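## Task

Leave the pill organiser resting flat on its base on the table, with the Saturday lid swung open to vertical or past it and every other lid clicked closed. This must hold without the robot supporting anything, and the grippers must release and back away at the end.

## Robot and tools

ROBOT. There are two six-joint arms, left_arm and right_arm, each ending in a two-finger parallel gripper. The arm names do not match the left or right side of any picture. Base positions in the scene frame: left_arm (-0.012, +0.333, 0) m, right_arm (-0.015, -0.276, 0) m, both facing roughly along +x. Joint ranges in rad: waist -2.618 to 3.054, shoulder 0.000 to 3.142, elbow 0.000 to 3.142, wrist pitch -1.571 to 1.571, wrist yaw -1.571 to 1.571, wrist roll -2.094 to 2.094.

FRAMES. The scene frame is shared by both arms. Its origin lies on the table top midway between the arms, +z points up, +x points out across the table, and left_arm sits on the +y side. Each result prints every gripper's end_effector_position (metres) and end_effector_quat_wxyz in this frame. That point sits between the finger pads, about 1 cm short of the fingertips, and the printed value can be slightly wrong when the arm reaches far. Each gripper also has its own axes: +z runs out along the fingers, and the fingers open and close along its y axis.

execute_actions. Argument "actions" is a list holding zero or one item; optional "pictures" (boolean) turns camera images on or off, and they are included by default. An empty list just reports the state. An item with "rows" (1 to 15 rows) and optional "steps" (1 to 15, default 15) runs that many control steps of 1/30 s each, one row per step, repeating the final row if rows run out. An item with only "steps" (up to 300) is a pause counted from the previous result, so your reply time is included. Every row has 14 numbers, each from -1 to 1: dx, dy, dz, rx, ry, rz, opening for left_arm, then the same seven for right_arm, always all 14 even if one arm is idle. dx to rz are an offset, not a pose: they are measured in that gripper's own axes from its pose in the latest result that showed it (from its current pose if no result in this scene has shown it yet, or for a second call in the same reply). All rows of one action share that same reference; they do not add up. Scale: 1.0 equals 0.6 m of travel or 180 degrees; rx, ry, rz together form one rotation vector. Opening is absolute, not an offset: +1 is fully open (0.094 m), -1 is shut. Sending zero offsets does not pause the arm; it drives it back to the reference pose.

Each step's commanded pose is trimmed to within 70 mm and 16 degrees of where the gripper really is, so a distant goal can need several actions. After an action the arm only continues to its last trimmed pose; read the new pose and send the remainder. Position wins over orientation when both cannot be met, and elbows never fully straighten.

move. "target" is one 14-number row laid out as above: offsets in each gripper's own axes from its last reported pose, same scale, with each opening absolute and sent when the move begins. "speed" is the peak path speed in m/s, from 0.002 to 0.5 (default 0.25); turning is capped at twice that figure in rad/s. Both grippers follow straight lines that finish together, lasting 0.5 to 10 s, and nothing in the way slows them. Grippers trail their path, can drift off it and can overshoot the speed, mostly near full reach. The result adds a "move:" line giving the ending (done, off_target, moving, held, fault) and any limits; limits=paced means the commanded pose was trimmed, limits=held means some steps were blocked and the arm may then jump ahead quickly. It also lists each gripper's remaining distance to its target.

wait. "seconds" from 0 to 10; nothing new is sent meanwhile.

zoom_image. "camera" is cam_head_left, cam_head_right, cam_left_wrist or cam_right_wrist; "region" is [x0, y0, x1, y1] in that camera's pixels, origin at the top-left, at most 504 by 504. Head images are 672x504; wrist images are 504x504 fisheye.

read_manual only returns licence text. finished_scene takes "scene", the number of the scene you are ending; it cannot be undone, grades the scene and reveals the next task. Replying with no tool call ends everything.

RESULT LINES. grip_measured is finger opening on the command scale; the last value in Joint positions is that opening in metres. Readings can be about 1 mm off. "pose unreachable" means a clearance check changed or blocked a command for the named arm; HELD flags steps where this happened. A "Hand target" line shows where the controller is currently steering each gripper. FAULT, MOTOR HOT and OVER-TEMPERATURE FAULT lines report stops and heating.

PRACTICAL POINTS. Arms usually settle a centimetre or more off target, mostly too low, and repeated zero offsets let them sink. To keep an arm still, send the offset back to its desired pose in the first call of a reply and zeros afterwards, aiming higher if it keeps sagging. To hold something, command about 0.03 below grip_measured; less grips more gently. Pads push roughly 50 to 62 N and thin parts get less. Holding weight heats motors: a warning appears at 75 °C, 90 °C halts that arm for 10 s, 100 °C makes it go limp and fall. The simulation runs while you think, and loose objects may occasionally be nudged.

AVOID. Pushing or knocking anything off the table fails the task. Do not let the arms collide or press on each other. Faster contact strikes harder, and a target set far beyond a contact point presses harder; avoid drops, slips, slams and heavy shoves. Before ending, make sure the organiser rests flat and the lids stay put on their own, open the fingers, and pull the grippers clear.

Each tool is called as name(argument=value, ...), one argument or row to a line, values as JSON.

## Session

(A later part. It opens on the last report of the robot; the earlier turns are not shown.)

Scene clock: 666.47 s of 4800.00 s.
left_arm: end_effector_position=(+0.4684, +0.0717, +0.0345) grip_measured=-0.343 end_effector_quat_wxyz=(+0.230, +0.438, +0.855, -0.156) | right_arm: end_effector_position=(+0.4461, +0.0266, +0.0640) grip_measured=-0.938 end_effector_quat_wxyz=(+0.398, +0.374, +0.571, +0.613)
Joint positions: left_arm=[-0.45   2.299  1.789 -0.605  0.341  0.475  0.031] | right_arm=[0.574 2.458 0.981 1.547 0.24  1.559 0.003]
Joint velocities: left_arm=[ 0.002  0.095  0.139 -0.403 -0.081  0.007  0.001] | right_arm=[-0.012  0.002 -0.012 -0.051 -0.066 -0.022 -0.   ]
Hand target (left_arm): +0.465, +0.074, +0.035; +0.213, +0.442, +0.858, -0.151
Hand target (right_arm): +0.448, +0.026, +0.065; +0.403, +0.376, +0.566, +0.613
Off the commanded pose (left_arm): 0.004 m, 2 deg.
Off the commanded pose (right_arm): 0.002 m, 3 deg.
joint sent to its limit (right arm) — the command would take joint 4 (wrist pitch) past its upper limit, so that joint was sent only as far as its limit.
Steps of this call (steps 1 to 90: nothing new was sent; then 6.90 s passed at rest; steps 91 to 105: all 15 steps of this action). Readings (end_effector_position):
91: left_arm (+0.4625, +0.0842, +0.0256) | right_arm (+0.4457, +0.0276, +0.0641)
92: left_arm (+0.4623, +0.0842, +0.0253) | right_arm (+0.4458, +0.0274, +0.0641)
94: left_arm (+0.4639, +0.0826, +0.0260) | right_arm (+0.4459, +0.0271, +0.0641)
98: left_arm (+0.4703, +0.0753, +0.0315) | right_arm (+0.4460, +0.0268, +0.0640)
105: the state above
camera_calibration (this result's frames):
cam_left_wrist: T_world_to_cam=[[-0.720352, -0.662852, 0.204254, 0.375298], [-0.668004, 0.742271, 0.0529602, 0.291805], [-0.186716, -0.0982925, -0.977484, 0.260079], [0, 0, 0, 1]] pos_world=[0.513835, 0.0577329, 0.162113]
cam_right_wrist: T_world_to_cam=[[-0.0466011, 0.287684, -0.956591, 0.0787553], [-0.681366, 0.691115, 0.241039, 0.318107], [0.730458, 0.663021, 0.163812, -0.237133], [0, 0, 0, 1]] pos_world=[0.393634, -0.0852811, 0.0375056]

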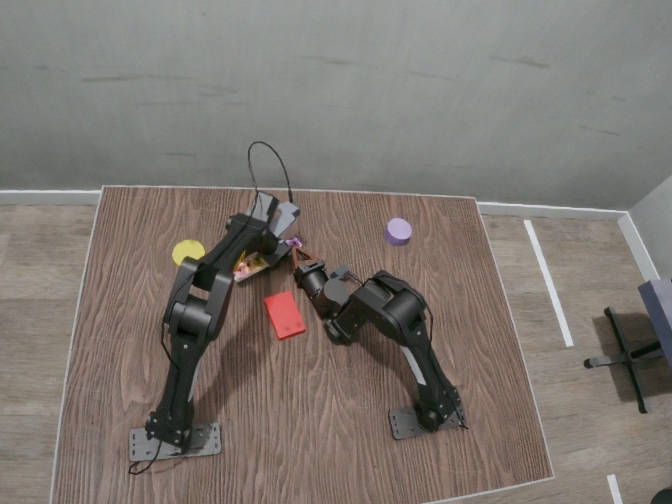

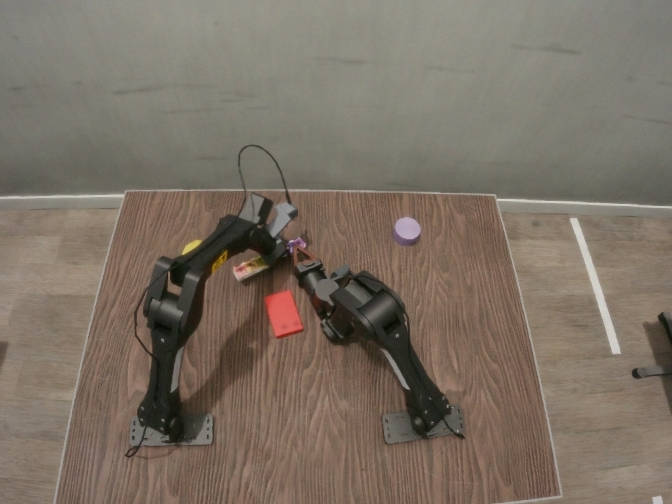

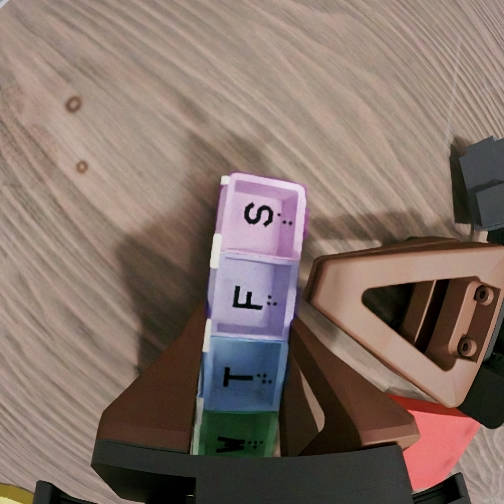

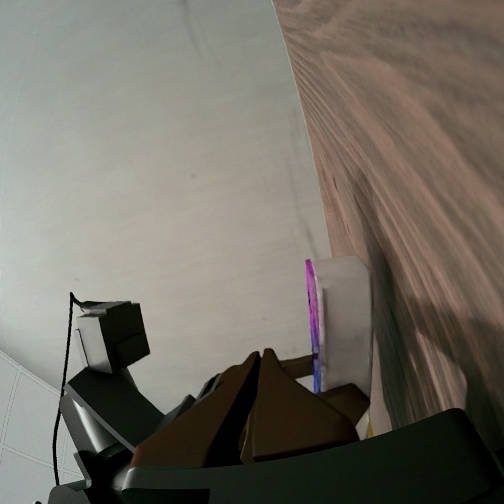

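move(
  target=[0.038,0.022,-0.064,0,0,0,-0.45,0.032,-0.003,-0.017,0.014,0.035,0,-0.55],
  speed=0.06,
)

Scene clock: 718.70 s of 4800.00 s.
left_arm: end_effector_position=(+0.4573, +0.1127, +0.0339) grip_measured=-0.344 end_effector_quat_wxyz=(+0.209, +0.435, +0.863, -0.151) | right_arm: end_effector_position=(+0.4349, +0.0374, +0.0621) grip_measured=-0.552 end_effector_quat_wxyz=(+0.367, +0.352, +0.593, +0.624)
Joint positions: left_arm=[-0.381  2.235  1.701 -0.645  0.354  0.541  0.031] | right_arm=[0.574 2.439 0.952 1.537 0.152 1.567 0.021]
Joint velocities: left_arm=[-0.012 -0.002 -0.002 -0.007 -0.051  0.007 -0.001] | right_arm=[-0.007 -0.007 -0.002  0.007  0.051 -0.007  0.   ]
Hand target (left_arm): +0.459, +0.113, +0.055; +0.230, +0.438, +0.855, -0.155
Hand target (right_arm): +0.429, +0.040, +0.061; +0.358, +0.349, +0.605, +0.620
Off the commanded pose (left_arm): 0.020 m, 3 deg.
Off the commanded pose (right_arm): 0.006 m, 2 deg.
After step 90, 47.87 s passed at rest.
move: off_target (left_arm)
camera_calibration (this result's frames):
cam_left_wrist: T_world_to_cam=[[-0.708417, -0.673715, 0.210363, 0.390131], [-0.670756, 0.735392, 0.0963583, 0.254456], [-0.219617, -0.07284, -0.972863, 0.273506], [0, 0, 0, 1]] pos_world=[0.50712, 0.0956338, 0.159496]
cam_right_wrist: T_world_to_cam=[[-0.0866218, 0.272263, -0.958316, 0.0914012], [-0.735684, 0.631146, 0.24581, 0.329095], [0.671763, 0.726311, 0.145629, -0.21149], [0, 0, 0, 1]] pos_world=[0.392099, -0.0789852, 0.0374951]

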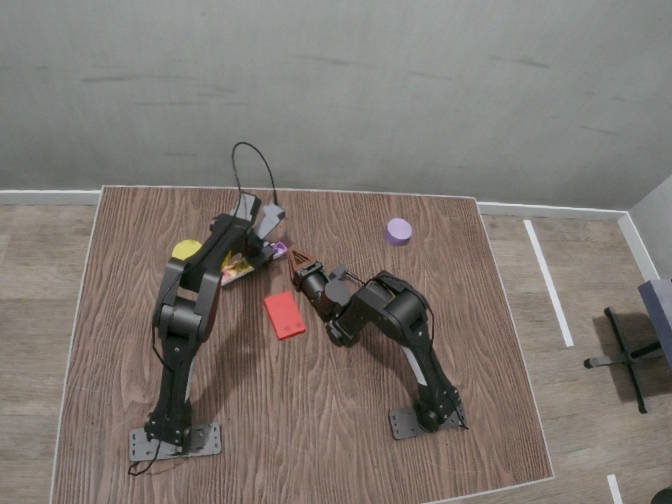

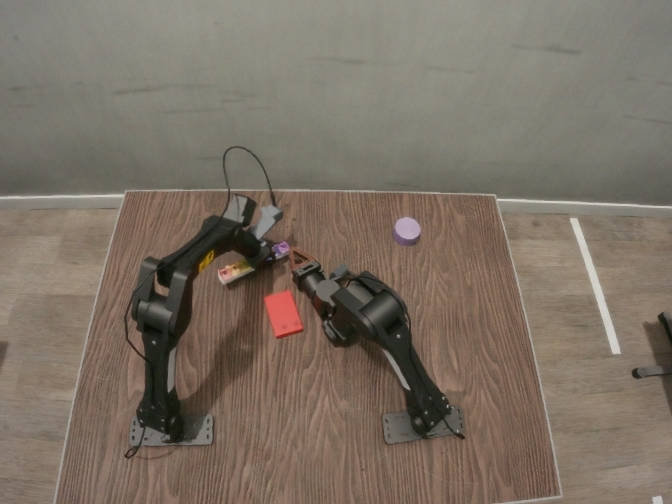

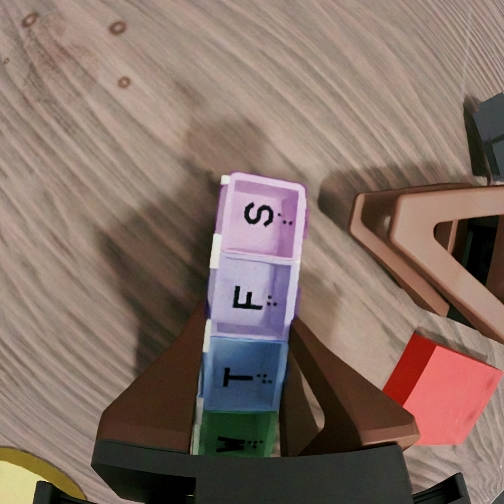

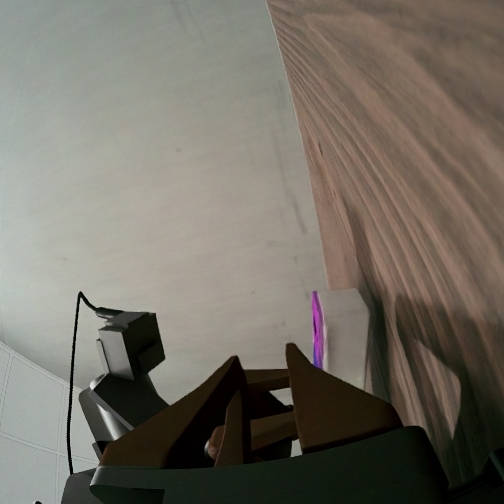

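execute_actions(
  actions=[
    {"rows":[[0.0,0,0.0,0,0.0,0,-0.45,0,0,-0.01,0,0,0,-0.55],[0.004,0,0.007,0,0.005,0,-0.45,0,0,-0.02,0,0,0,-0.55],[0.008,0,0.014,0,0.01,0,-0.45,0,0,-0.03,0,0,0,-0.55],[0.012,0.001,0.02,0,0.015,0,-0.45,0,0,-0.03,0,0,0,-0.55]],"steps":15},
  ],
)

Scene clock: 792.23 s of 4800.00 s.
left_arm: end_effector_position=(+0.4564, +0.1148, +0.0261) grip_measured=-0.344 end_effector_quat_wxyz=(+0.200, +0.435, +0.866, -0.146) | right_arm: end_effector_position=(+0.4253, +0.0301, +0.0603) grip_measured=-0.552 end_effector_quat_wxyz=(+0.365, +0.354, +0.598, +0.620)
Joint positions: left_arm=[-0.382  2.251  1.705 -0.652  0.341  0.543  0.031] | right_arm=[0.574 2.417 0.894 1.557 0.152 1.569 0.021]
Joint velocities: left_arm=[-0.002 -0.002  0.007  0.022  0.007  0.022 -0.001] | right_arm=[-0.007  0.002  0.012 -0.022 -0.022 -0.007  0.001]
Hand target (left_arm): +0.456, +0.113, +0.020; +0.189, +0.438, +0.867, -0.140
Hand target (right_arm): +0.420, +0.029, +0.061; +0.363, +0.357, +0.601, +0.616
Off the commanded pose (left_arm): 0.006 m, 1 deg.
Off the commanded pose (right_arm): 0.006 m, 1 deg.
joint sent to its limit (right arm) — the command would take joint 4 (wrist pitch) past its upper limit, so that joint was sent only as far as its limit.
Steps of this call (steps 1 to 90: nothing new was sent; then 70.03 s passed at rest; steps 91 to 105: all 15 steps of this action). Readings (end_effector_position):
91: left_arm (+0.4572, +0.1127, +0.0339) | right_arm (+0.4349, +0.0375, +0.0621)
92: left_arm (+0.4571, +0.1131, +0.0333) | right_arm (+0.4343, +0.0371, +0.0616)
94: left_arm (+0.4565, +0.1147, +0.0294) | right_arm (+0.4302, +0.0339, +0.0611)
98: left_arm (+0.4563, +0.1148, +0.0263) | right_arm (+0.4254, +0.0302, +0.0603)
105: the state above
camera_calibration (this result's frames):
cam_left_wrist: T_world_to_cam=[[-0.70386, -0.679183, 0.208068, 0.391203], [-0.671233, 0.731786, 0.11805, 0.253177], [-0.232439, -0.056571, -0.970964, 0.269771], [0, 0, 0, 1]] pos_world=[0.507998, 0.0956882, 0.150654]
cam_right_wrist: T_world_to_cam=[[-0.0993765, 0.265702, -0.95892, 0.0964658], [-0.732991, 0.632185, 0.251131, 0.325522], [0.67294, 0.727836, 0.131933, -0.199201], [0, 0, 0, 1]] pos_world=[0.382242, -0.0864352, 0.0370354]

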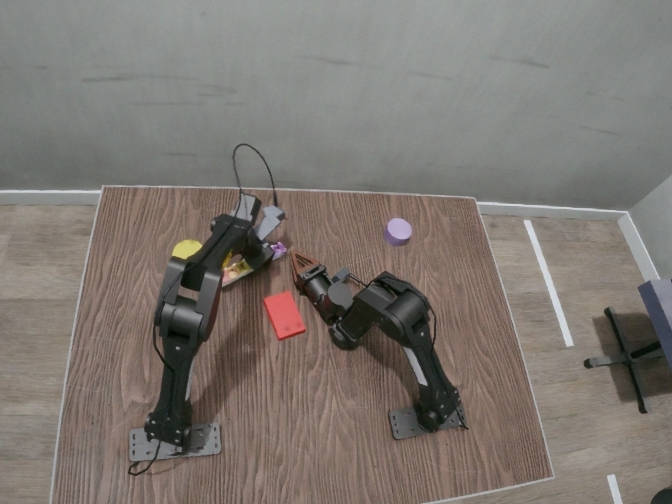

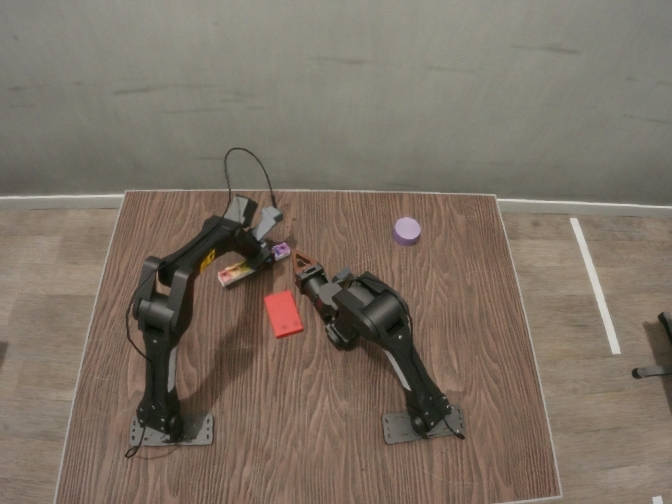

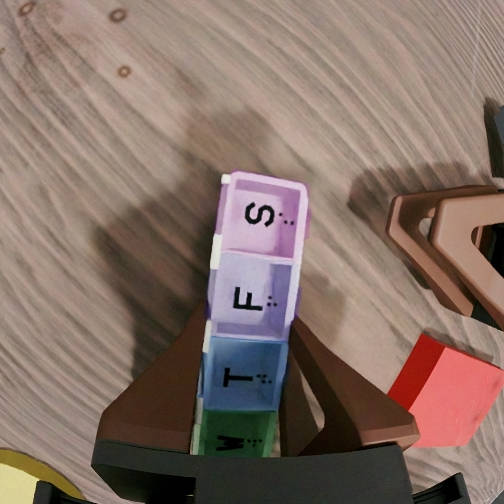

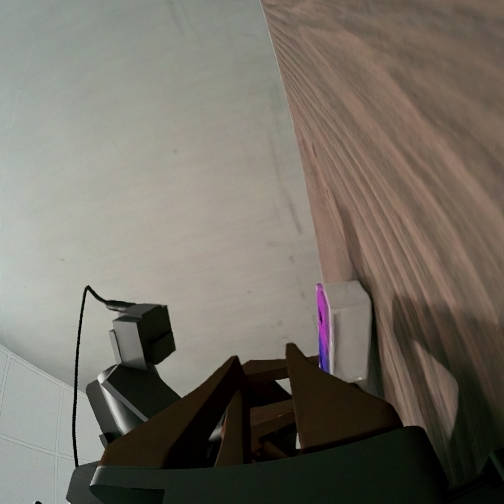

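execute_actions(
  actions=[
    {"rows":[[0,0,0.005,0,0,0,-0.2,0,0,0,0.01,0,0,-0.4],[0,0,0.005,0,0,0,-0.05,0,0,0,0.02,0,0,-0.3],[0,0,0.005,0,0,0,0,0,0,0,0.03,0,0,-0.2],[0,0,0.005,0,0.0,0,0,0,0,0,0.04,0,0,-0.1],[0,0,0.0,0,0.01,0,0,0,0,0,0.05,0,0,-0.05],[0,0,0.0,0,0.02,0,0,0,0,0,0.06,0,0,-0.05],[0,0,0.0,0,0.03,0,0,0,0,-0.005,0.07,0,0,-0.05],[0,0,0.0,0,0.04,0,0,0,0,-0.01,0.075,0,0,-0.05],[0,0,0.0,0,0.05,0,0,0,0,-0.015,0.075,0,0,-0.05],[0,0,0.0,0,0.06,0,0,0,0,-0.02,0.075,0,0,-0.05],[0,0,0.0,0,0.07,0,0,0,0,-0.025,0.075,0,0,-0.05],[0,0,0.0,0,0.08,0,0,0,0,-0.03,0.075,0,0,-0.05]],"steps":15},
  ],
)

Scene clock: 803.40 s of 4800.00 s.
left_arm: end_effector_position=(+0.4661, +0.1108, +0.0227) grip_measured=-0.002 end_effector_quat_wxyz=(+0.136, +0.444, +0.880, -0.101) | right_arm: end_effector_position=(+0.4166, +0.0235, +0.0747) grip_measured=-0.052 end_effector_quat_wxyz=(+0.333, +0.386, +0.644, +0.571)
Joint positions: left_arm=[-0.42   2.402  2.011 -0.925  0.228  0.543  0.047] | right_arm=[0.574 2.186 0.818 1.24  0.152 1.602 0.045]
Joint velocities: left_arm=[-0.134  0.354  0.672 -0.696 -0.212 -0.022  0.   ] | right_arm=[-0.002  0.002 -0.09  -0.3   -0.022 -0.007 -0.001]
Hand target (left_arm): +0.455, +0.115, +0.026; +0.100, +0.448, +0.884, -0.089
Hand target (right_arm): +0.408, +0.020, +0.059; +0.322, +0.394, +0.666, +0.546
Off the commanded pose (left_arm): 0.011 m, 5 deg.
Off the commanded pose (right_arm): 0.017 m, 4 deg.
Steps of this call (steps 1 to 90: nothing new was sent; then 7.67 s passed at rest; steps 91 to 105: all 15 steps of this action). Readings (end_effector_position):
91: left_arm (+0.4564, +0.1148, +0.0261) | right_arm (+0.4253, +0.0302, +0.0605)
92: left_arm (+0.4565, +0.1149, +0.0260) | right_arm (+0.4256, +0.0304, +0.0604)
94: left_arm (+0.4562, +0.1153, +0.0242) | right_arm (+0.4261, +0.0307, +0.0589)
98: left_arm (+0.4559, +0.1180, +0.0214) | right_arm (+0.4243, +0.0294, +0.0657)
105: the state above
camera_calibration (this result's frames):
cam_left_wrist: T_world_to_cam=[[-0.692509, -0.702898, 0.162371, 0.394306], [-0.654039, 0.706702, 0.269825, 0.25431], [-0.304408, 0.0806594, -0.949121, 0.286378], [0, 0, 0, 1]] pos_world=[0.526565, 0.0743364, 0.139164]
cam_right_wrist: T_world_to_cam=[[-0.237563, 0.198086, -0.950961, 0.169729], [-0.69141, 0.653154, 0.308776, 0.297654], [0.682288, 0.730857, -0.0182067, -0.183183], [0, 0, 0, 1]] pos_world=[0.371106, -0.0941541, 0.0661622]

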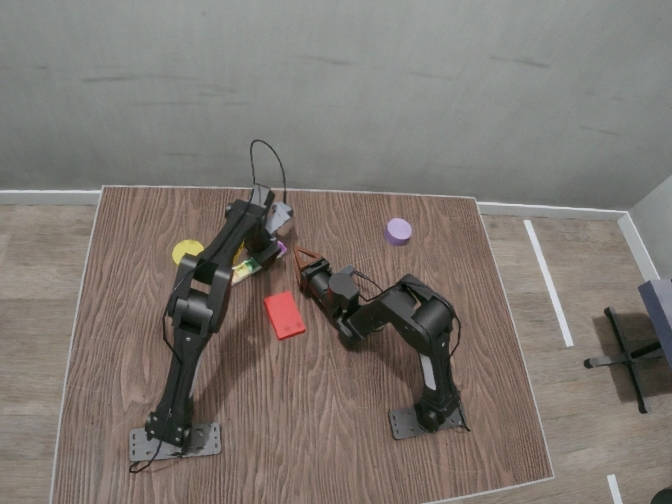

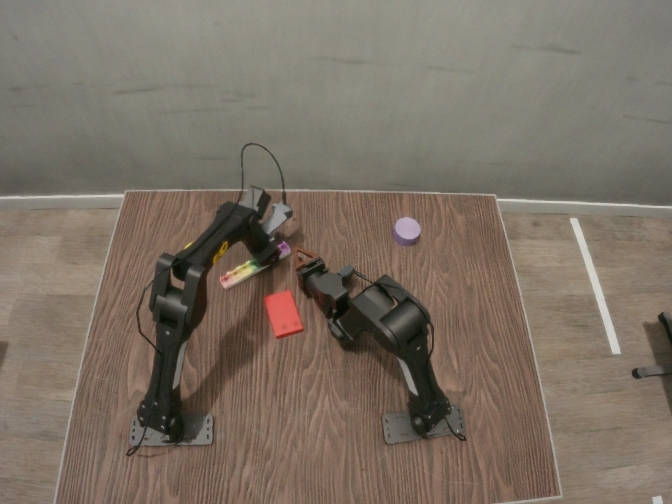

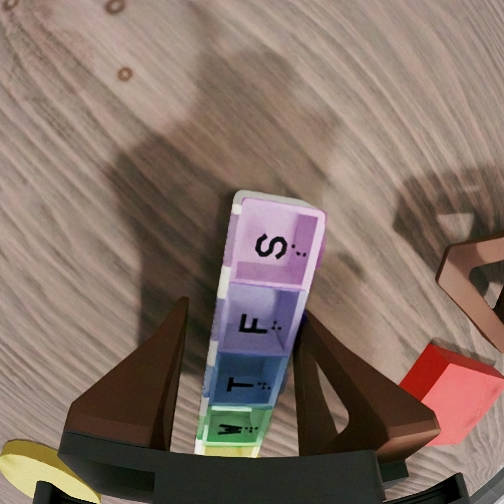

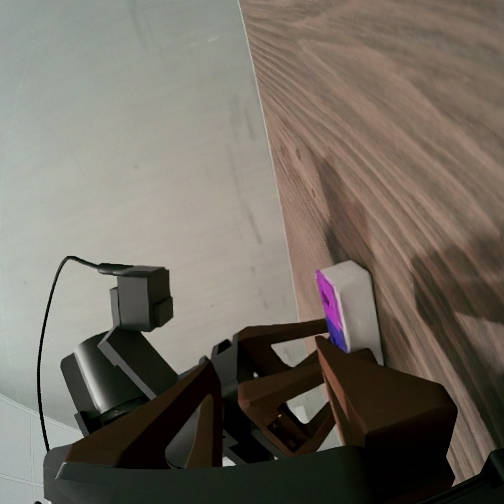

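execute_actions(
  actions=[
    {"rows":[[0,0,0,0,0,0,0,0,0,0,0,0,0,-0.05]],"steps":8},
  ],
)

Scene clock: 806.80 s of 4800.00 s.
left_arm: end_effector_position=(+0.4611, +0.1106, +0.0181) grip_measured=-0.002 end_effector_quat_wxyz=(+0.118, +0.447, +0.881, -0.095) | right_arm: end_effector_position=(+0.4135, +0.0211, +0.0631) grip_measured=-0.052 end_effector_quat_wxyz=(+0.326, +0.393, +0.656, +0.556)
Joint positions: left_arm=[-0.429  2.421  2.037 -0.966  0.211  0.545  0.047] | right_arm=[0.574 2.186 0.807 1.207 0.152 1.607 0.045]
Joint velocities: left_arm=[ 0.022 -0.002 -0.022  0.095  0.051 -0.051 -0.001] | right_arm=[-0.007 -0.007 -0.002  0.022 -0.066  0.007  0.   ]
Hand target (left_arm): +0.466, +0.111, +0.023; +0.135, +0.444, +0.880, -0.101
Hand target (right_arm): +0.416, +0.023, +0.075; +0.333, +0.386, +0.644, +0.571
Off the commanded pose (left_arm): 0.007 m, 2 deg.
Off the commanded pose (right_arm): 0.012 m, 2 deg.
Steps of this call (steps 1 to 90: nothing new was sent; then 0.13 s passed at rest; steps 91 to 98: all 8 steps of this action). Readings (end_effector_position):
91: left_arm (+0.4528, +0.1158, +0.0179) | right_arm (+0.4128, +0.0205, +0.0581)
92: left_arm (+0.4543, +0.1147, +0.0178) | right_arm (+0.4129, +0.0206, +0.0589)
94: left_arm (+0.4575, +0.1129, +0.0180) | right_arm (+0.4132, +0.0208, +0.0611)
98: the state above
camera_calibration (this result's frames):
cam_left_wrist: T_world_to_cam=[[-0.69362, -0.702259, 0.160387, 0.392033], [-0.641584, 0.703508, 0.30569, 0.246369], [-0.327507, 0.109131, -0.938525, 0.287831], [0, 0, 0, 1]] pos_world=[0.524255, 0.0705753, 0.131947]
cam_right_wrist: T_world_to_cam=[[-0.272074, 0.17742, -0.945779, 0.172802], [-0.679454, 0.660561, 0.319375, 0.294879], [0.681409, 0.729507, -0.0591724, -0.176523], [0, 0, 0, 1]] pos_world=[0.367656, -0.096669, 0.0588105]

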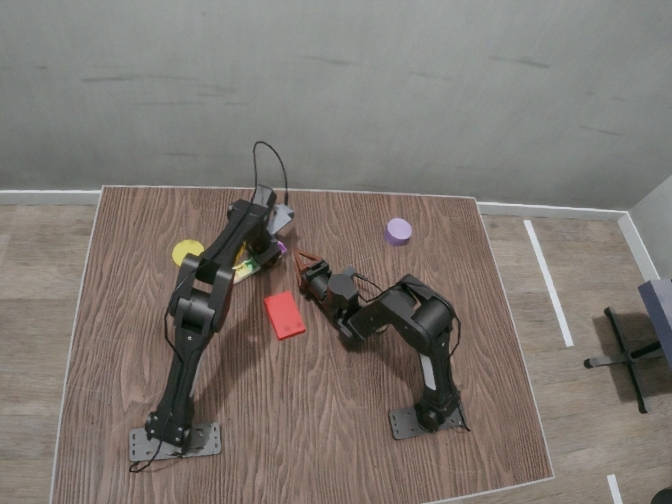

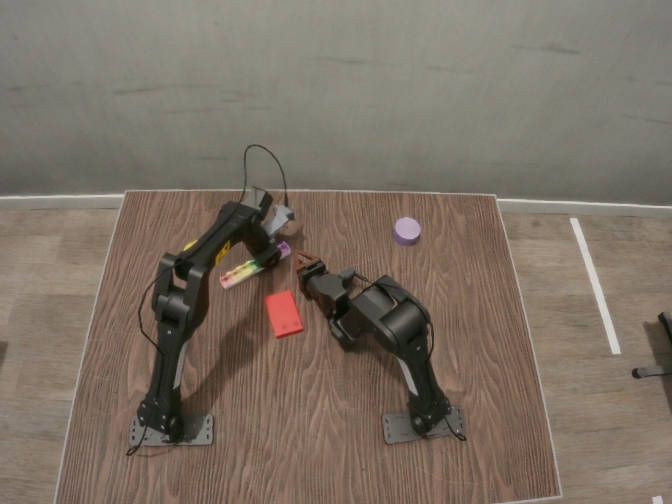

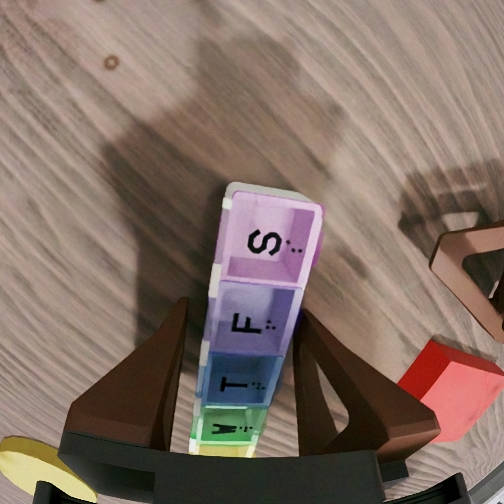

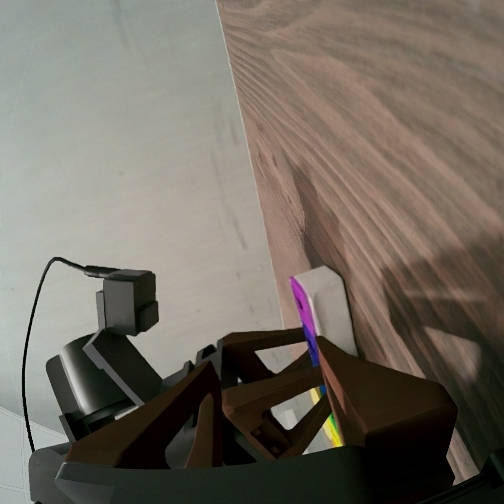

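move(
  target=[0,0,0.004,0,0,0,-0.42,0.0255,-0.0265,0.0998,0,0,0,-0.05],
  speed=0.06,
)

Scene clock: 822.77 s of 4800.00 s.
left_arm: end_effector_position=(+0.4655, +0.1116, +0.0179) grip_measured=-0.324 end_effector_quat_wxyz=(+0.126, +0.445, +0.882, -0.089) | right_arm: end_effector_position=(+0.4526, +0.0555, +0.0469) grip_measured=-0.052 end_effector_quat_wxyz=(+0.329, +0.390, +0.647, +0.567)
Joint positions: left_arm=[-0.428  2.421  2.034 -0.948  0.201  0.542  0.032] | right_arm=[0.583 2.366 1.053 1.171 0.16  1.61  0.045]
Joint velocities: left_arm=[-0.012  0.002 -0.002  0.022  0.066 -0.007  0.002] | right_arm=[-0.012  0.002  0.002  0.022 -0.066  0.051 -0.   ]
Hand target (left_arm): +0.461, +0.110, +0.016; +0.118, +0.447, +0.882, -0.095
Hand target (right_arm): +0.455, +0.062, +0.039; +0.326, +0.392, +0.656, +0.556
Off the commanded pose (left_arm): 0.005 m, 1 deg.
Off the commanded pose (right_arm): 0.012 m, 2 deg.
After step 90, 11.63 s passed at rest.
move: off_target (right_arm)
camera_calibration (this result's frames):
cam_left_wrist: T_world_to_cam=[[-0.691282, -0.707584, 0.146472, 0.395594], [-0.651687, 0.698077, 0.296635, 0.254045], [-0.312143, 0.109605, -0.943692, 0.281822], [0, 0, 0, 1]] pos_world=[0.526994, 0.0716839, 0.132651]
cam_right_wrist: T_world_to_cam=[[-0.251221, 0.196482, -0.947778, 0.151609], [-0.686121, 0.654521, 0.317553, 0.307278], [0.682734, 0.730066, -0.0296191, -0.231244], [0, 0, 0, 1]] pos_world=[0.406795, -0.0620847, 0.0392653]

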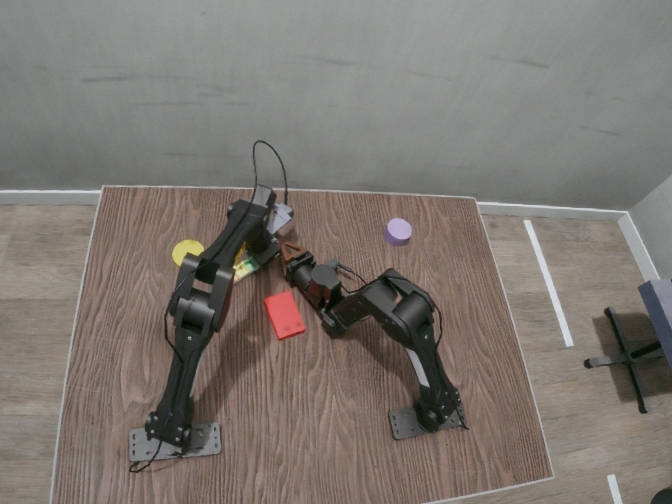

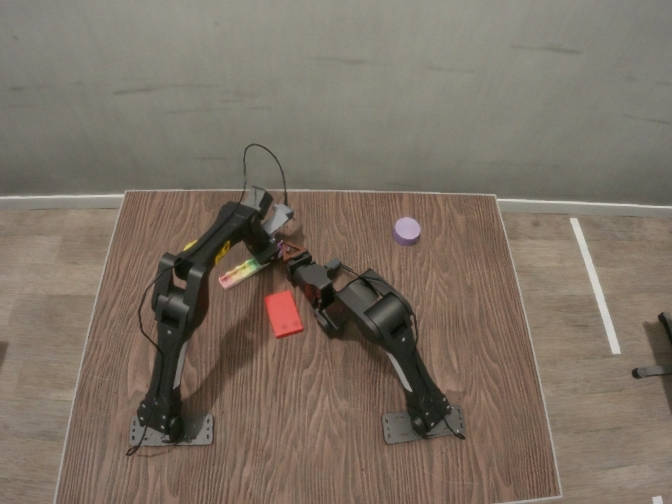

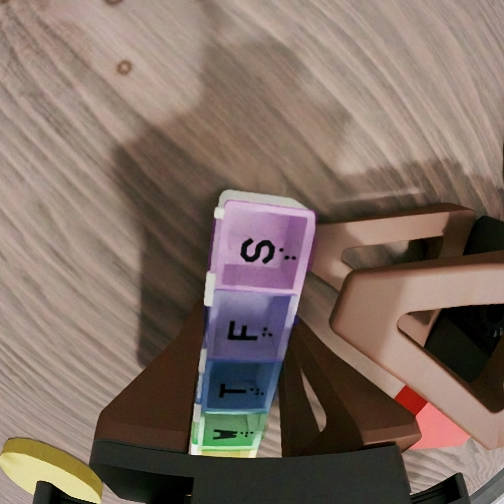

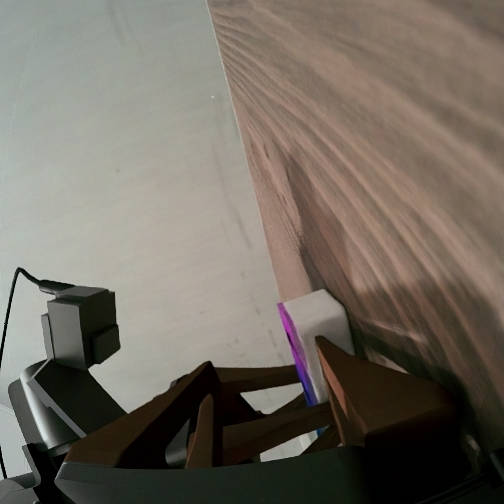

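zoom_image(
  camera="cam_left_wrist",
  region=[200, 170, 420, 350],
)

zoom_image(
  camera="cam_right_wrist",
  region=[230, 260, 400, 420],
)

Region (200, 170, 420, 350) of cam_left_wrist's 504x504 image, scaled by 2.291, with more detail than that image has; it fills the top 412 rows of this view, and the rest is white.

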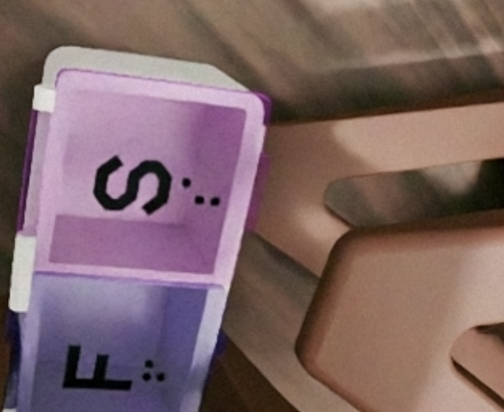

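Region (230, 260, 400, 420) of cam_right_wrist's 504x504 image, scaled by 2.965, with more detail than that image has; it fills the top 474 rows of this view, and the rest is white.

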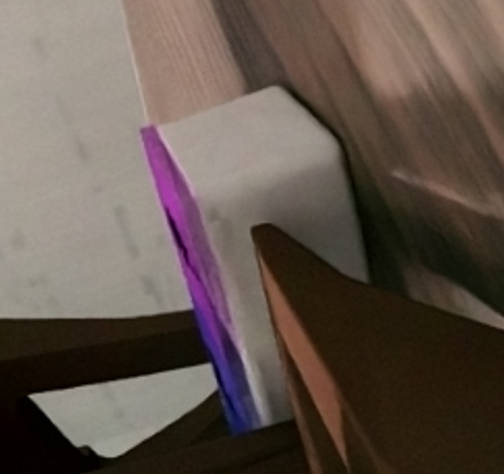

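execute_actions(
  actions=[
    {"rows":[[0.006,-0.003,0.02,0,0.005,0,-0.45,0,-0.008,0.004,0,0,0,-0.05],[0.012,-0.003,0.04,0,0.01,0,-0.45,0,-0.008,0.004,0,0,0,-0.05],[0.018,-0.003,0.06,0,0.015,0,-0.45,0,-0.008,0.004,0,0,0,-0.05],[0.024,-0.003,0.08,0,0.02,0,-0.45,0,-0.008,0.004,0,0,0,-0.05],[0.028,-0.003,0.095,0,0.025,0,-0.45,0,-0.008,0.004,0,0,0,-0.05],[0.028,-0.003,0.095,0,0.025,0,-0.45,0,-0.008,0.004,0,0,0,-0.05],[0.028,-0.003,0.095,0,0.025,0,-0.45,0,-0.008,0.004,0,0,0,-0.05],[0.028,-0.003,0.095,0,0.025,0,-0.45,0,-0.008,0.004,0,0,0,-0.05],[0.028,-0.003,0.095,0,0.025,0,-0.45,0,-0.008,0.004,0,0,0,-0.6]],"steps":15},
  ],
)

Scene clock: 837.37 s of 4800.00 s.
left_arm: end_effector_position=(+0.4742, +0.1099, +0.0143) grip_measured=-0.324 end_effector_quat_wxyz=(+0.139, +0.445, +0.882, -0.073) | right_arm: end_effector_position=(+0.4526, +0.0558, +0.0481) grip_measured=-0.598 end_effector_quat_wxyz=(+0.331, +0.387, +0.643, +0.571)
Joint positions: left_arm=[-0.436  2.431  2.034 -0.907  0.168  0.535  0.032] | right_arm=[0.584 2.372 1.053 1.189 0.16  1.608 0.019]
Joint velocities: left_arm=[-0.042 -0.007 -0.017  0.022 -0.051 -0.007 -0.   ] | right_arm=[-0.007 -0.012  0.002 -0.037 -0.037 -0.037 -0.   ]
Hand target (left_arm): +0.458, +0.111, -0.039; +0.091, +0.449, +0.886, -0.071
Hand target (right_arm): +0.454, +0.056, +0.042; +0.329, +0.390, +0.647, +0.567
Off the commanded pose (left_arm): 0.057 m, 6 deg.
Off the commanded pose (right_arm): 0.006 m, 1 deg.
Steps of this call (steps 1 to 90: nothing new was sent; then 11.10 s passed at rest; steps 91 to 105: all 15 steps of this action). Readings (end_effector_position):
91: left_arm (+0.4660, +0.1117, +0.0179) | right_arm (+0.4526, +0.0555, +0.0472)
92: left_arm (+0.4662, +0.1119, +0.0172) | right_arm (+0.4526, +0.0555, +0.0472)
94: left_arm (+0.4662, +0.1120, +0.0159) | right_arm (+0.4527, +0.0556, +0.0476)
98: left_arm (+0.4669, +0.1112, +0.0152) | right_arm (+0.4527, +0.0556, +0.0480)
105: the state above
camera_calibration (this result's frames):
cam_left_wrist: T_world_to_cam=[[-0.691413, -0.714408, 0.107561, 0.402219], [-0.667518, 0.688661, 0.283137, 0.270723], [-0.276349, 0.123966, -0.953029, 0.262899], [0, 0, 0, 1]] pos_world=[0.531464, 0.068322, 0.130635]
cam_right_wrist: T_world_to_cam=[[-0.240759, 0.201466, -0.949445, 0.147749], [-0.690133, 0.652294, 0.313415, 0.308862], [0.68246, 0.730701, -0.0180071, -0.231914], [0, 0, 0, 1]] pos_world=[0.407, -0.061776, 0.0393011]

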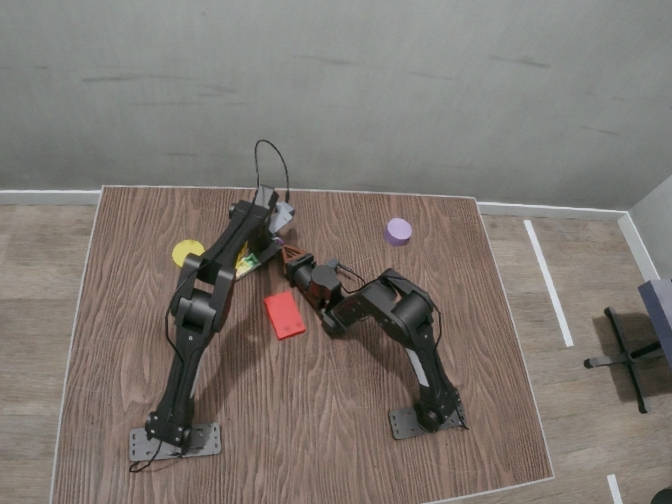

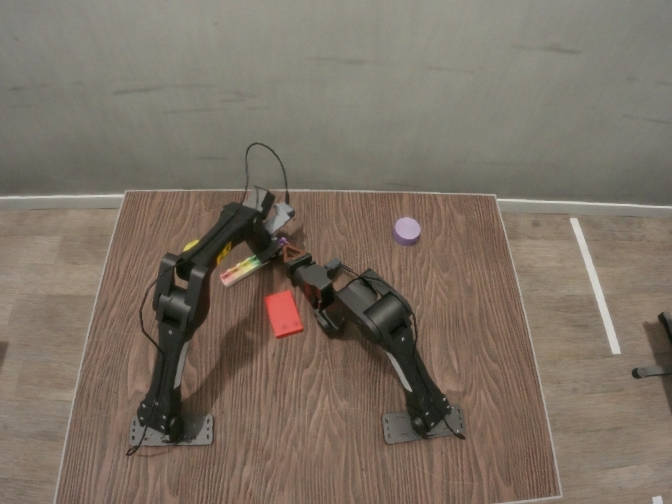

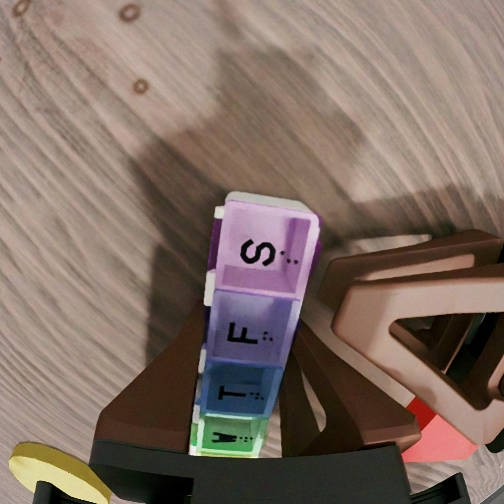

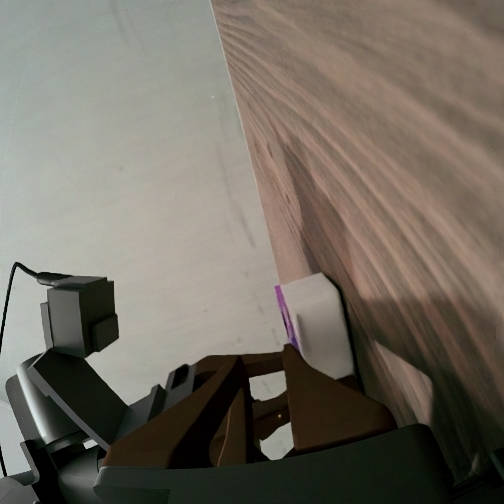

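execute_actions(
  actions=[
    {"rows":[[0.044,-0.02,0.079,0,0.033,0,-0.45,0,-0.006,0,0,0,0,-0.05],[0.044,-0.02,0.079,0,0.033,0,-0.45,0,-0.006,0,0,0,0,-0.05],[0.044,-0.02,0.079,0,0.033,0,-0.45,0,-0.006,0,0,0,0,-0.05],[0.044,-0.02,0.079,0,0.033,0,-0.45,0,-0.006,0,0,0,0,-0.05],[0.044,-0.02,0.079,0,0.033,0,-0.45,-0.012,-0.006,0,0,0,0,-0.05],[0.044,-0.02,0.079,0,0.033,0,-0.45,-0.012,-0.006,0.005,0,0,0,-0.05],[0.044,-0.02,0.079,0,0.033,0,-0.45,-0.012,-0.006,0.01,0,0,0,-0.05],[0.044,-0.02,0.079,0,0.033,0,-0.45,-0.012,-0.006,0.015,0,0,0,-0.05],[0.044,-0.02,0.079,0,0.033,0,-0.45,-0.012,-0.006,0.02,0,0,0,-0.05]],"steps":15},
  ],
)

zoom_image(
  camera="cam_left_wrist",
  region=[200, 170, 420, 350],
)

zoom_image(
  camera="cam_right_wrist",
  region=[230, 260, 400, 420],
)

Scene clock: 857.50 s of 4800.00 s.
left_arm: end_effector_position=(+0.4744, +0.1098, +0.0136) grip_measured=-0.324 end_effector_quat_wxyz=(+0.141, +0.442, +0.884, -0.062) | right_arm: end_effector_position=(+0.4592, +0.0548, +0.0496) grip_measured=-0.052 end_effector_quat_wxyz=(+0.334, +0.387, +0.637, +0.577)
Joint positions: left_arm=[-0.443  2.425  2.022 -0.894  0.145  0.523  0.032] | right_arm=[0.573 2.389 1.074 1.201 0.152 1.609 0.045]
Joint velocities: left_arm=[-0.007 -0.002  0.012 -0.007 -0.11  -0.066 -0.002] | right_arm=[-0.017 -0.007 -0.002  0.007 -0.081 -0.022 -0.001]
Hand target (left_arm): +0.455, +0.114, -0.036; +0.092, +0.449, +0.888, -0.049
Hand target (right_arm): +0.466, +0.055, +0.043; +0.331, +0.387, +0.643, +0.571
Off the commanded pose (left_arm): 0.055 m, 6 deg.
Off the commanded pose (right_arm): 0.010 m, 1 deg.
Steps of this call (steps 1 to 90: nothing new was sent; then 16.63 s passed at rest; steps 91 to 105: all 15 steps of this action). Readings (end_effector_position):
91: left_arm (+0.4744, +0.1097, +0.0136) | right_arm (+0.4526, +0.0558, +0.0483)
92: left_arm (+0.4744, +0.1098, +0.0137) | right_arm (+0.4526, +0.0558, +0.0485)
94: left_arm (+0.4744, +0.1097, +0.0137) | right_arm (+0.4530, +0.0552, +0.0485)
98: left_arm (+0.4744, +0.1097, +0.0137) | right_arm (+0.4540, +0.0540, +0.0482)
105: the state above
camera_calibration (this result's frames):
cam_left_wrist: T_world_to_cam=[[-0.685459, -0.722771, 0.0880203, 0.400767], [-0.677514, 0.677426, 0.286476, 0.277063], [-0.266684, 0.136733, -0.954036, 0.256365], [0, 0, 0, 1]] pos_world=[0.530792, 0.0669199, 0.129934]
cam_right_wrist: T_world_to_cam=[[-0.228781, 0.213558, -0.949764, 0.144776], [-0.692291, 0.65022, 0.312965, 0.314727], [0.684392, 0.729114, -0.000913512, -0.237314], [0, 0, 0, 1]] pos_world=[0.41342, -0.0625308, 0.0387882]

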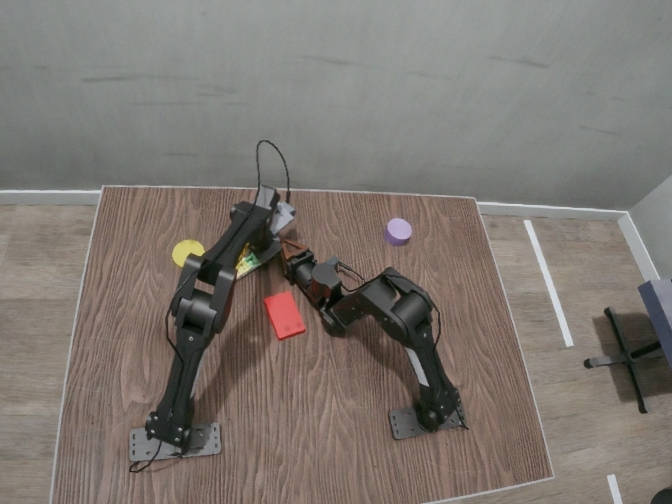

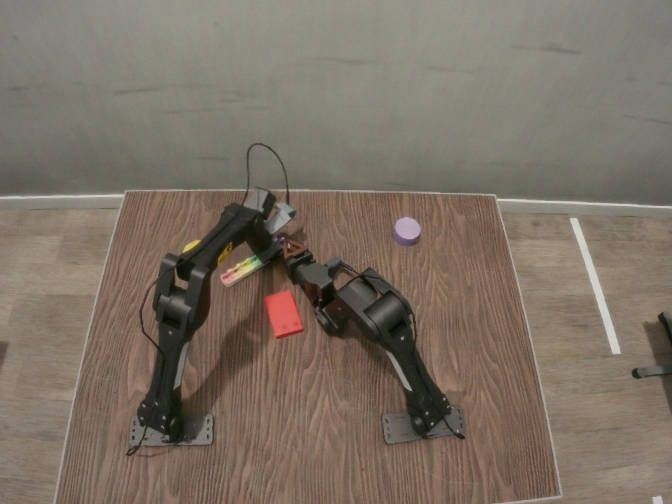

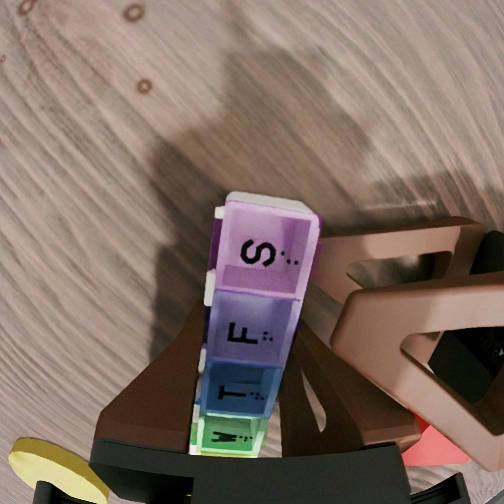

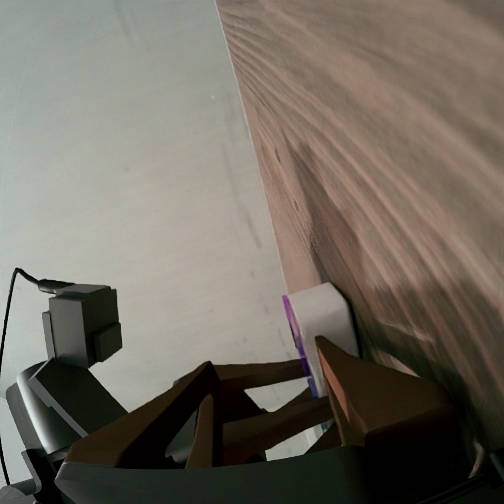

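Region (200, 170, 420, 350) of cam_left_wrist's 504x504 image, scaled by 2.291, with more detail than that image has; it fills the top 412 rows of this view, and the rest is white.

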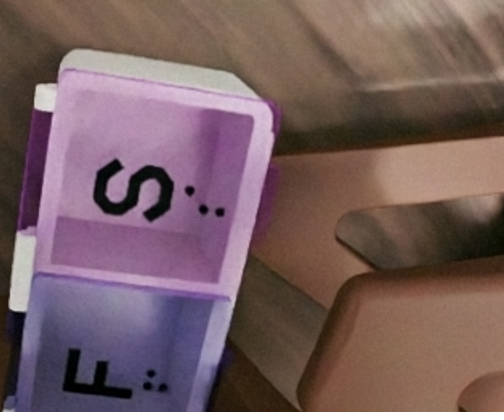

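Region (230, 260, 400, 420) of cam_right_wrist's 504x504 image, scaled by 2.965, with more detail than that image has; it fills the top 474 rows of this view, and the rest is white.

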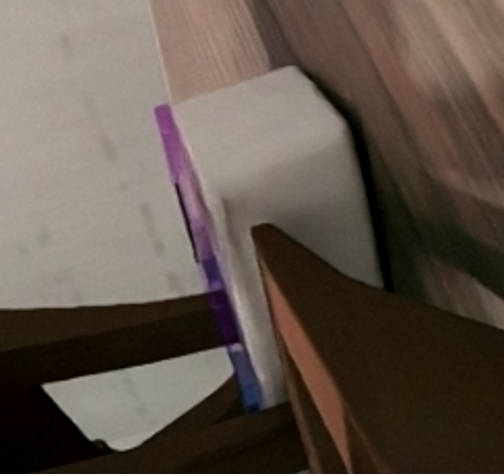

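execute_actions(
  actions=[
    {"rows":[[0.044,-0.02,0.079,0,0.033,0,-0.45,0.004,-0.006,0.02,0,0,0,-0.05]],"steps":12},
  ],
  pictures=false,
)

Scene clock: 860.67 s of 4800.00 s.
left_arm: end_effector_position=(+0.4788, +0.1103, +0.0143) grip_measured=-0.324 end_effector_quat_wxyz=(+0.148, +0.434, +0.887, -0.054) | right_arm: end_effector_position=(+0.4640, +0.0551, +0.0506) grip_measured=-0.052 end_effector_quat_wxyz=(+0.340, +0.390, +0.631, +0.578)
Joint positions: left_arm=[-0.445  2.425  2.022 -0.878  0.127  0.505  0.032] | right_arm=[0.573 2.403 1.096 1.207 0.167 1.609 0.045]
Joint velocities: left_arm=[-0.012 -0.007 -0.027 -0.066 -0.007  0.022 -0.001] | right_arm=[-0.012 -0.012  0.022  0.051 -0.007 -0.066 -0.001]
Hand target (left_arm): +0.456, +0.114, -0.037; +0.094, +0.445, +0.890, -0.039
Hand target (right_arm): +0.468, +0.062, +0.045; +0.334, +0.387, +0.637, +0.577
Off the commanded pose (left_arm): 0.058 m, 6 deg.
Off the commanded pose (right_arm): 0.010 m, 1 deg.
Steps of this call (steps 1 to 83: nothing new was sent; steps 84 to 95: all 12 steps of this action). Readings (end_effector_position):
84: left_arm (+0.4745, +0.1099, +0.0136) | right_arm (+0.4596, +0.0551, +0.0495)
85: left_arm (+0.4757, +0.1098, +0.0138) | right_arm (+0.4609, +0.0553, +0.0499)
87: left_arm (+0.4777, +0.1100, +0.0142) | right_arm (+0.4628, +0.0554, +0.0503)
91: left_arm (+0.4787, +0.1103, +0.0143) | right_arm (+0.4639, +0.0552, +0.0505)
95: the state above

execute_actions(
  actions=[
    {"rows":[[0.04,-0.022,0.082,0,0.03,0,-0.45,0,-0.01,0.012,0,0,0,-0.6]],"steps":12},
  ],
)

Scene clock: 862.93 s of 4800.00 s.
left_arm: end_effector_position=(+0.4865, +0.1102, +0.0155) grip_measured=-0.324 end_effector_quat_wxyz=(+0.163, +0.429, +0.888, -0.037) | right_arm: end_effector_position=(+0.4654, +0.0563, +0.0523) grip_measured=-0.598 end_effector_quat_wxyz=(+0.345, +0.386, +0.625, +0.584)
Joint positions: left_arm=[-0.452  2.422  2.014 -0.84   0.09   0.493  0.032] | right_arm=[0.573 2.417 1.105 1.23  0.169 1.604 0.019]
Joint velocities: left_arm=[ 0.007  0.012  0.012 -0.022  0.051 -0.022 -0.001] | right_arm=[-0.007  0.007  0.017 -0.022  0.022  0.007 -0.001]
Hand target (left_arm): +0.462, +0.112, -0.037; +0.105, +0.436, +0.893, -0.033
Hand target (right_arm): +0.470, +0.058, +0.044; +0.340, +0.390, +0.630, +0.579
Off the commanded pose (left_arm): 0.060 m, 7 deg.
Off the commanded pose (right_arm): 0.010 m, 1 deg.
Steps of this call (steps 1 to 56: nothing new was sent; steps 57 to 68: all 12 steps of this action). Readings (end_effector_position):
57: left_arm (+0.4791, +0.1100, +0.0144) | right_arm (+0.4641, +0.0549, +0.0504)
58: left_arm (+0.4814, +0.1101, +0.0168) | right_arm (+0.4643, +0.0553, +0.0504)
60: left_arm (+0.4852, +0.1101, +0.0156) | right_arm (+0.4652, +0.0561, +0.0512)
64: left_arm (+0.4865, +0.1101, +0.0155) | right_arm (+0.4654, +0.0563, +0.0521)
68: the state above
camera_calibration (this result's frames):
cam_left_wrist: T_world_to_cam=[[-0.662296, -0.748566, 0.0318117, 0.401594], [-0.717542, 0.645923, 0.260609, 0.307835], [-0.215631, 0.149774, -0.96492, 0.235203], [0, 0, 0, 1]] pos_world=[0.537575, 0.0665548, 0.133952]
cam_right_wrist: T_world_to_cam=[[-0.198231, 0.230256, -0.952726, 0.133452], [-0.690373, 0.657187, 0.302474, 0.31652], [0.695766, 0.717696, 0.0286871, -0.248834], [0, 0, 0, 1]] pos_world=[0.418102, -0.0601541, 0.0385428]

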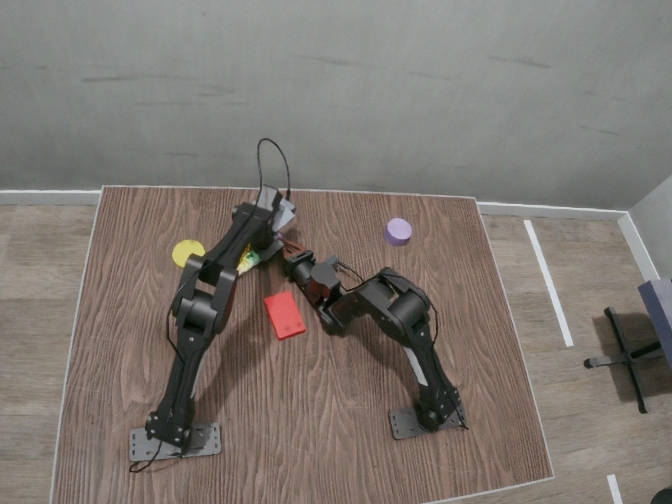

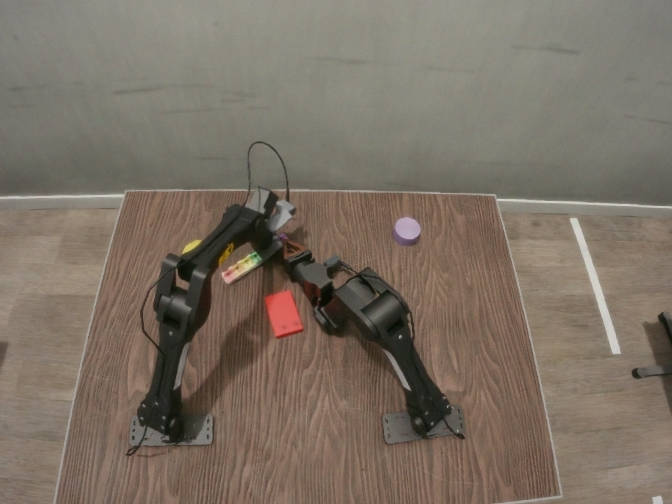

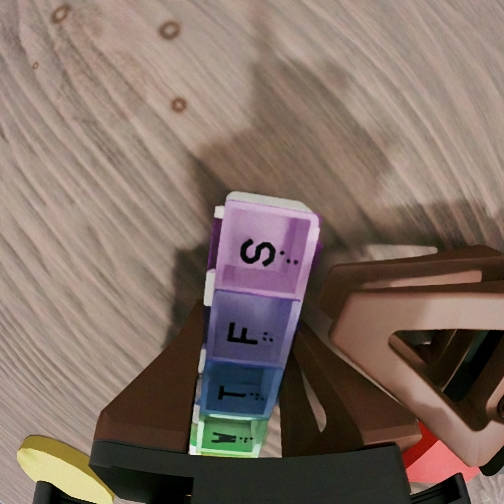

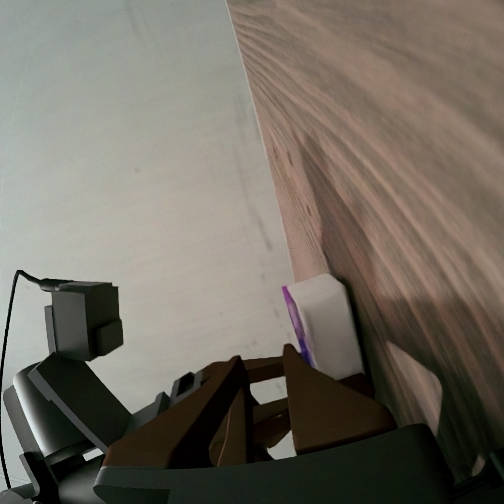

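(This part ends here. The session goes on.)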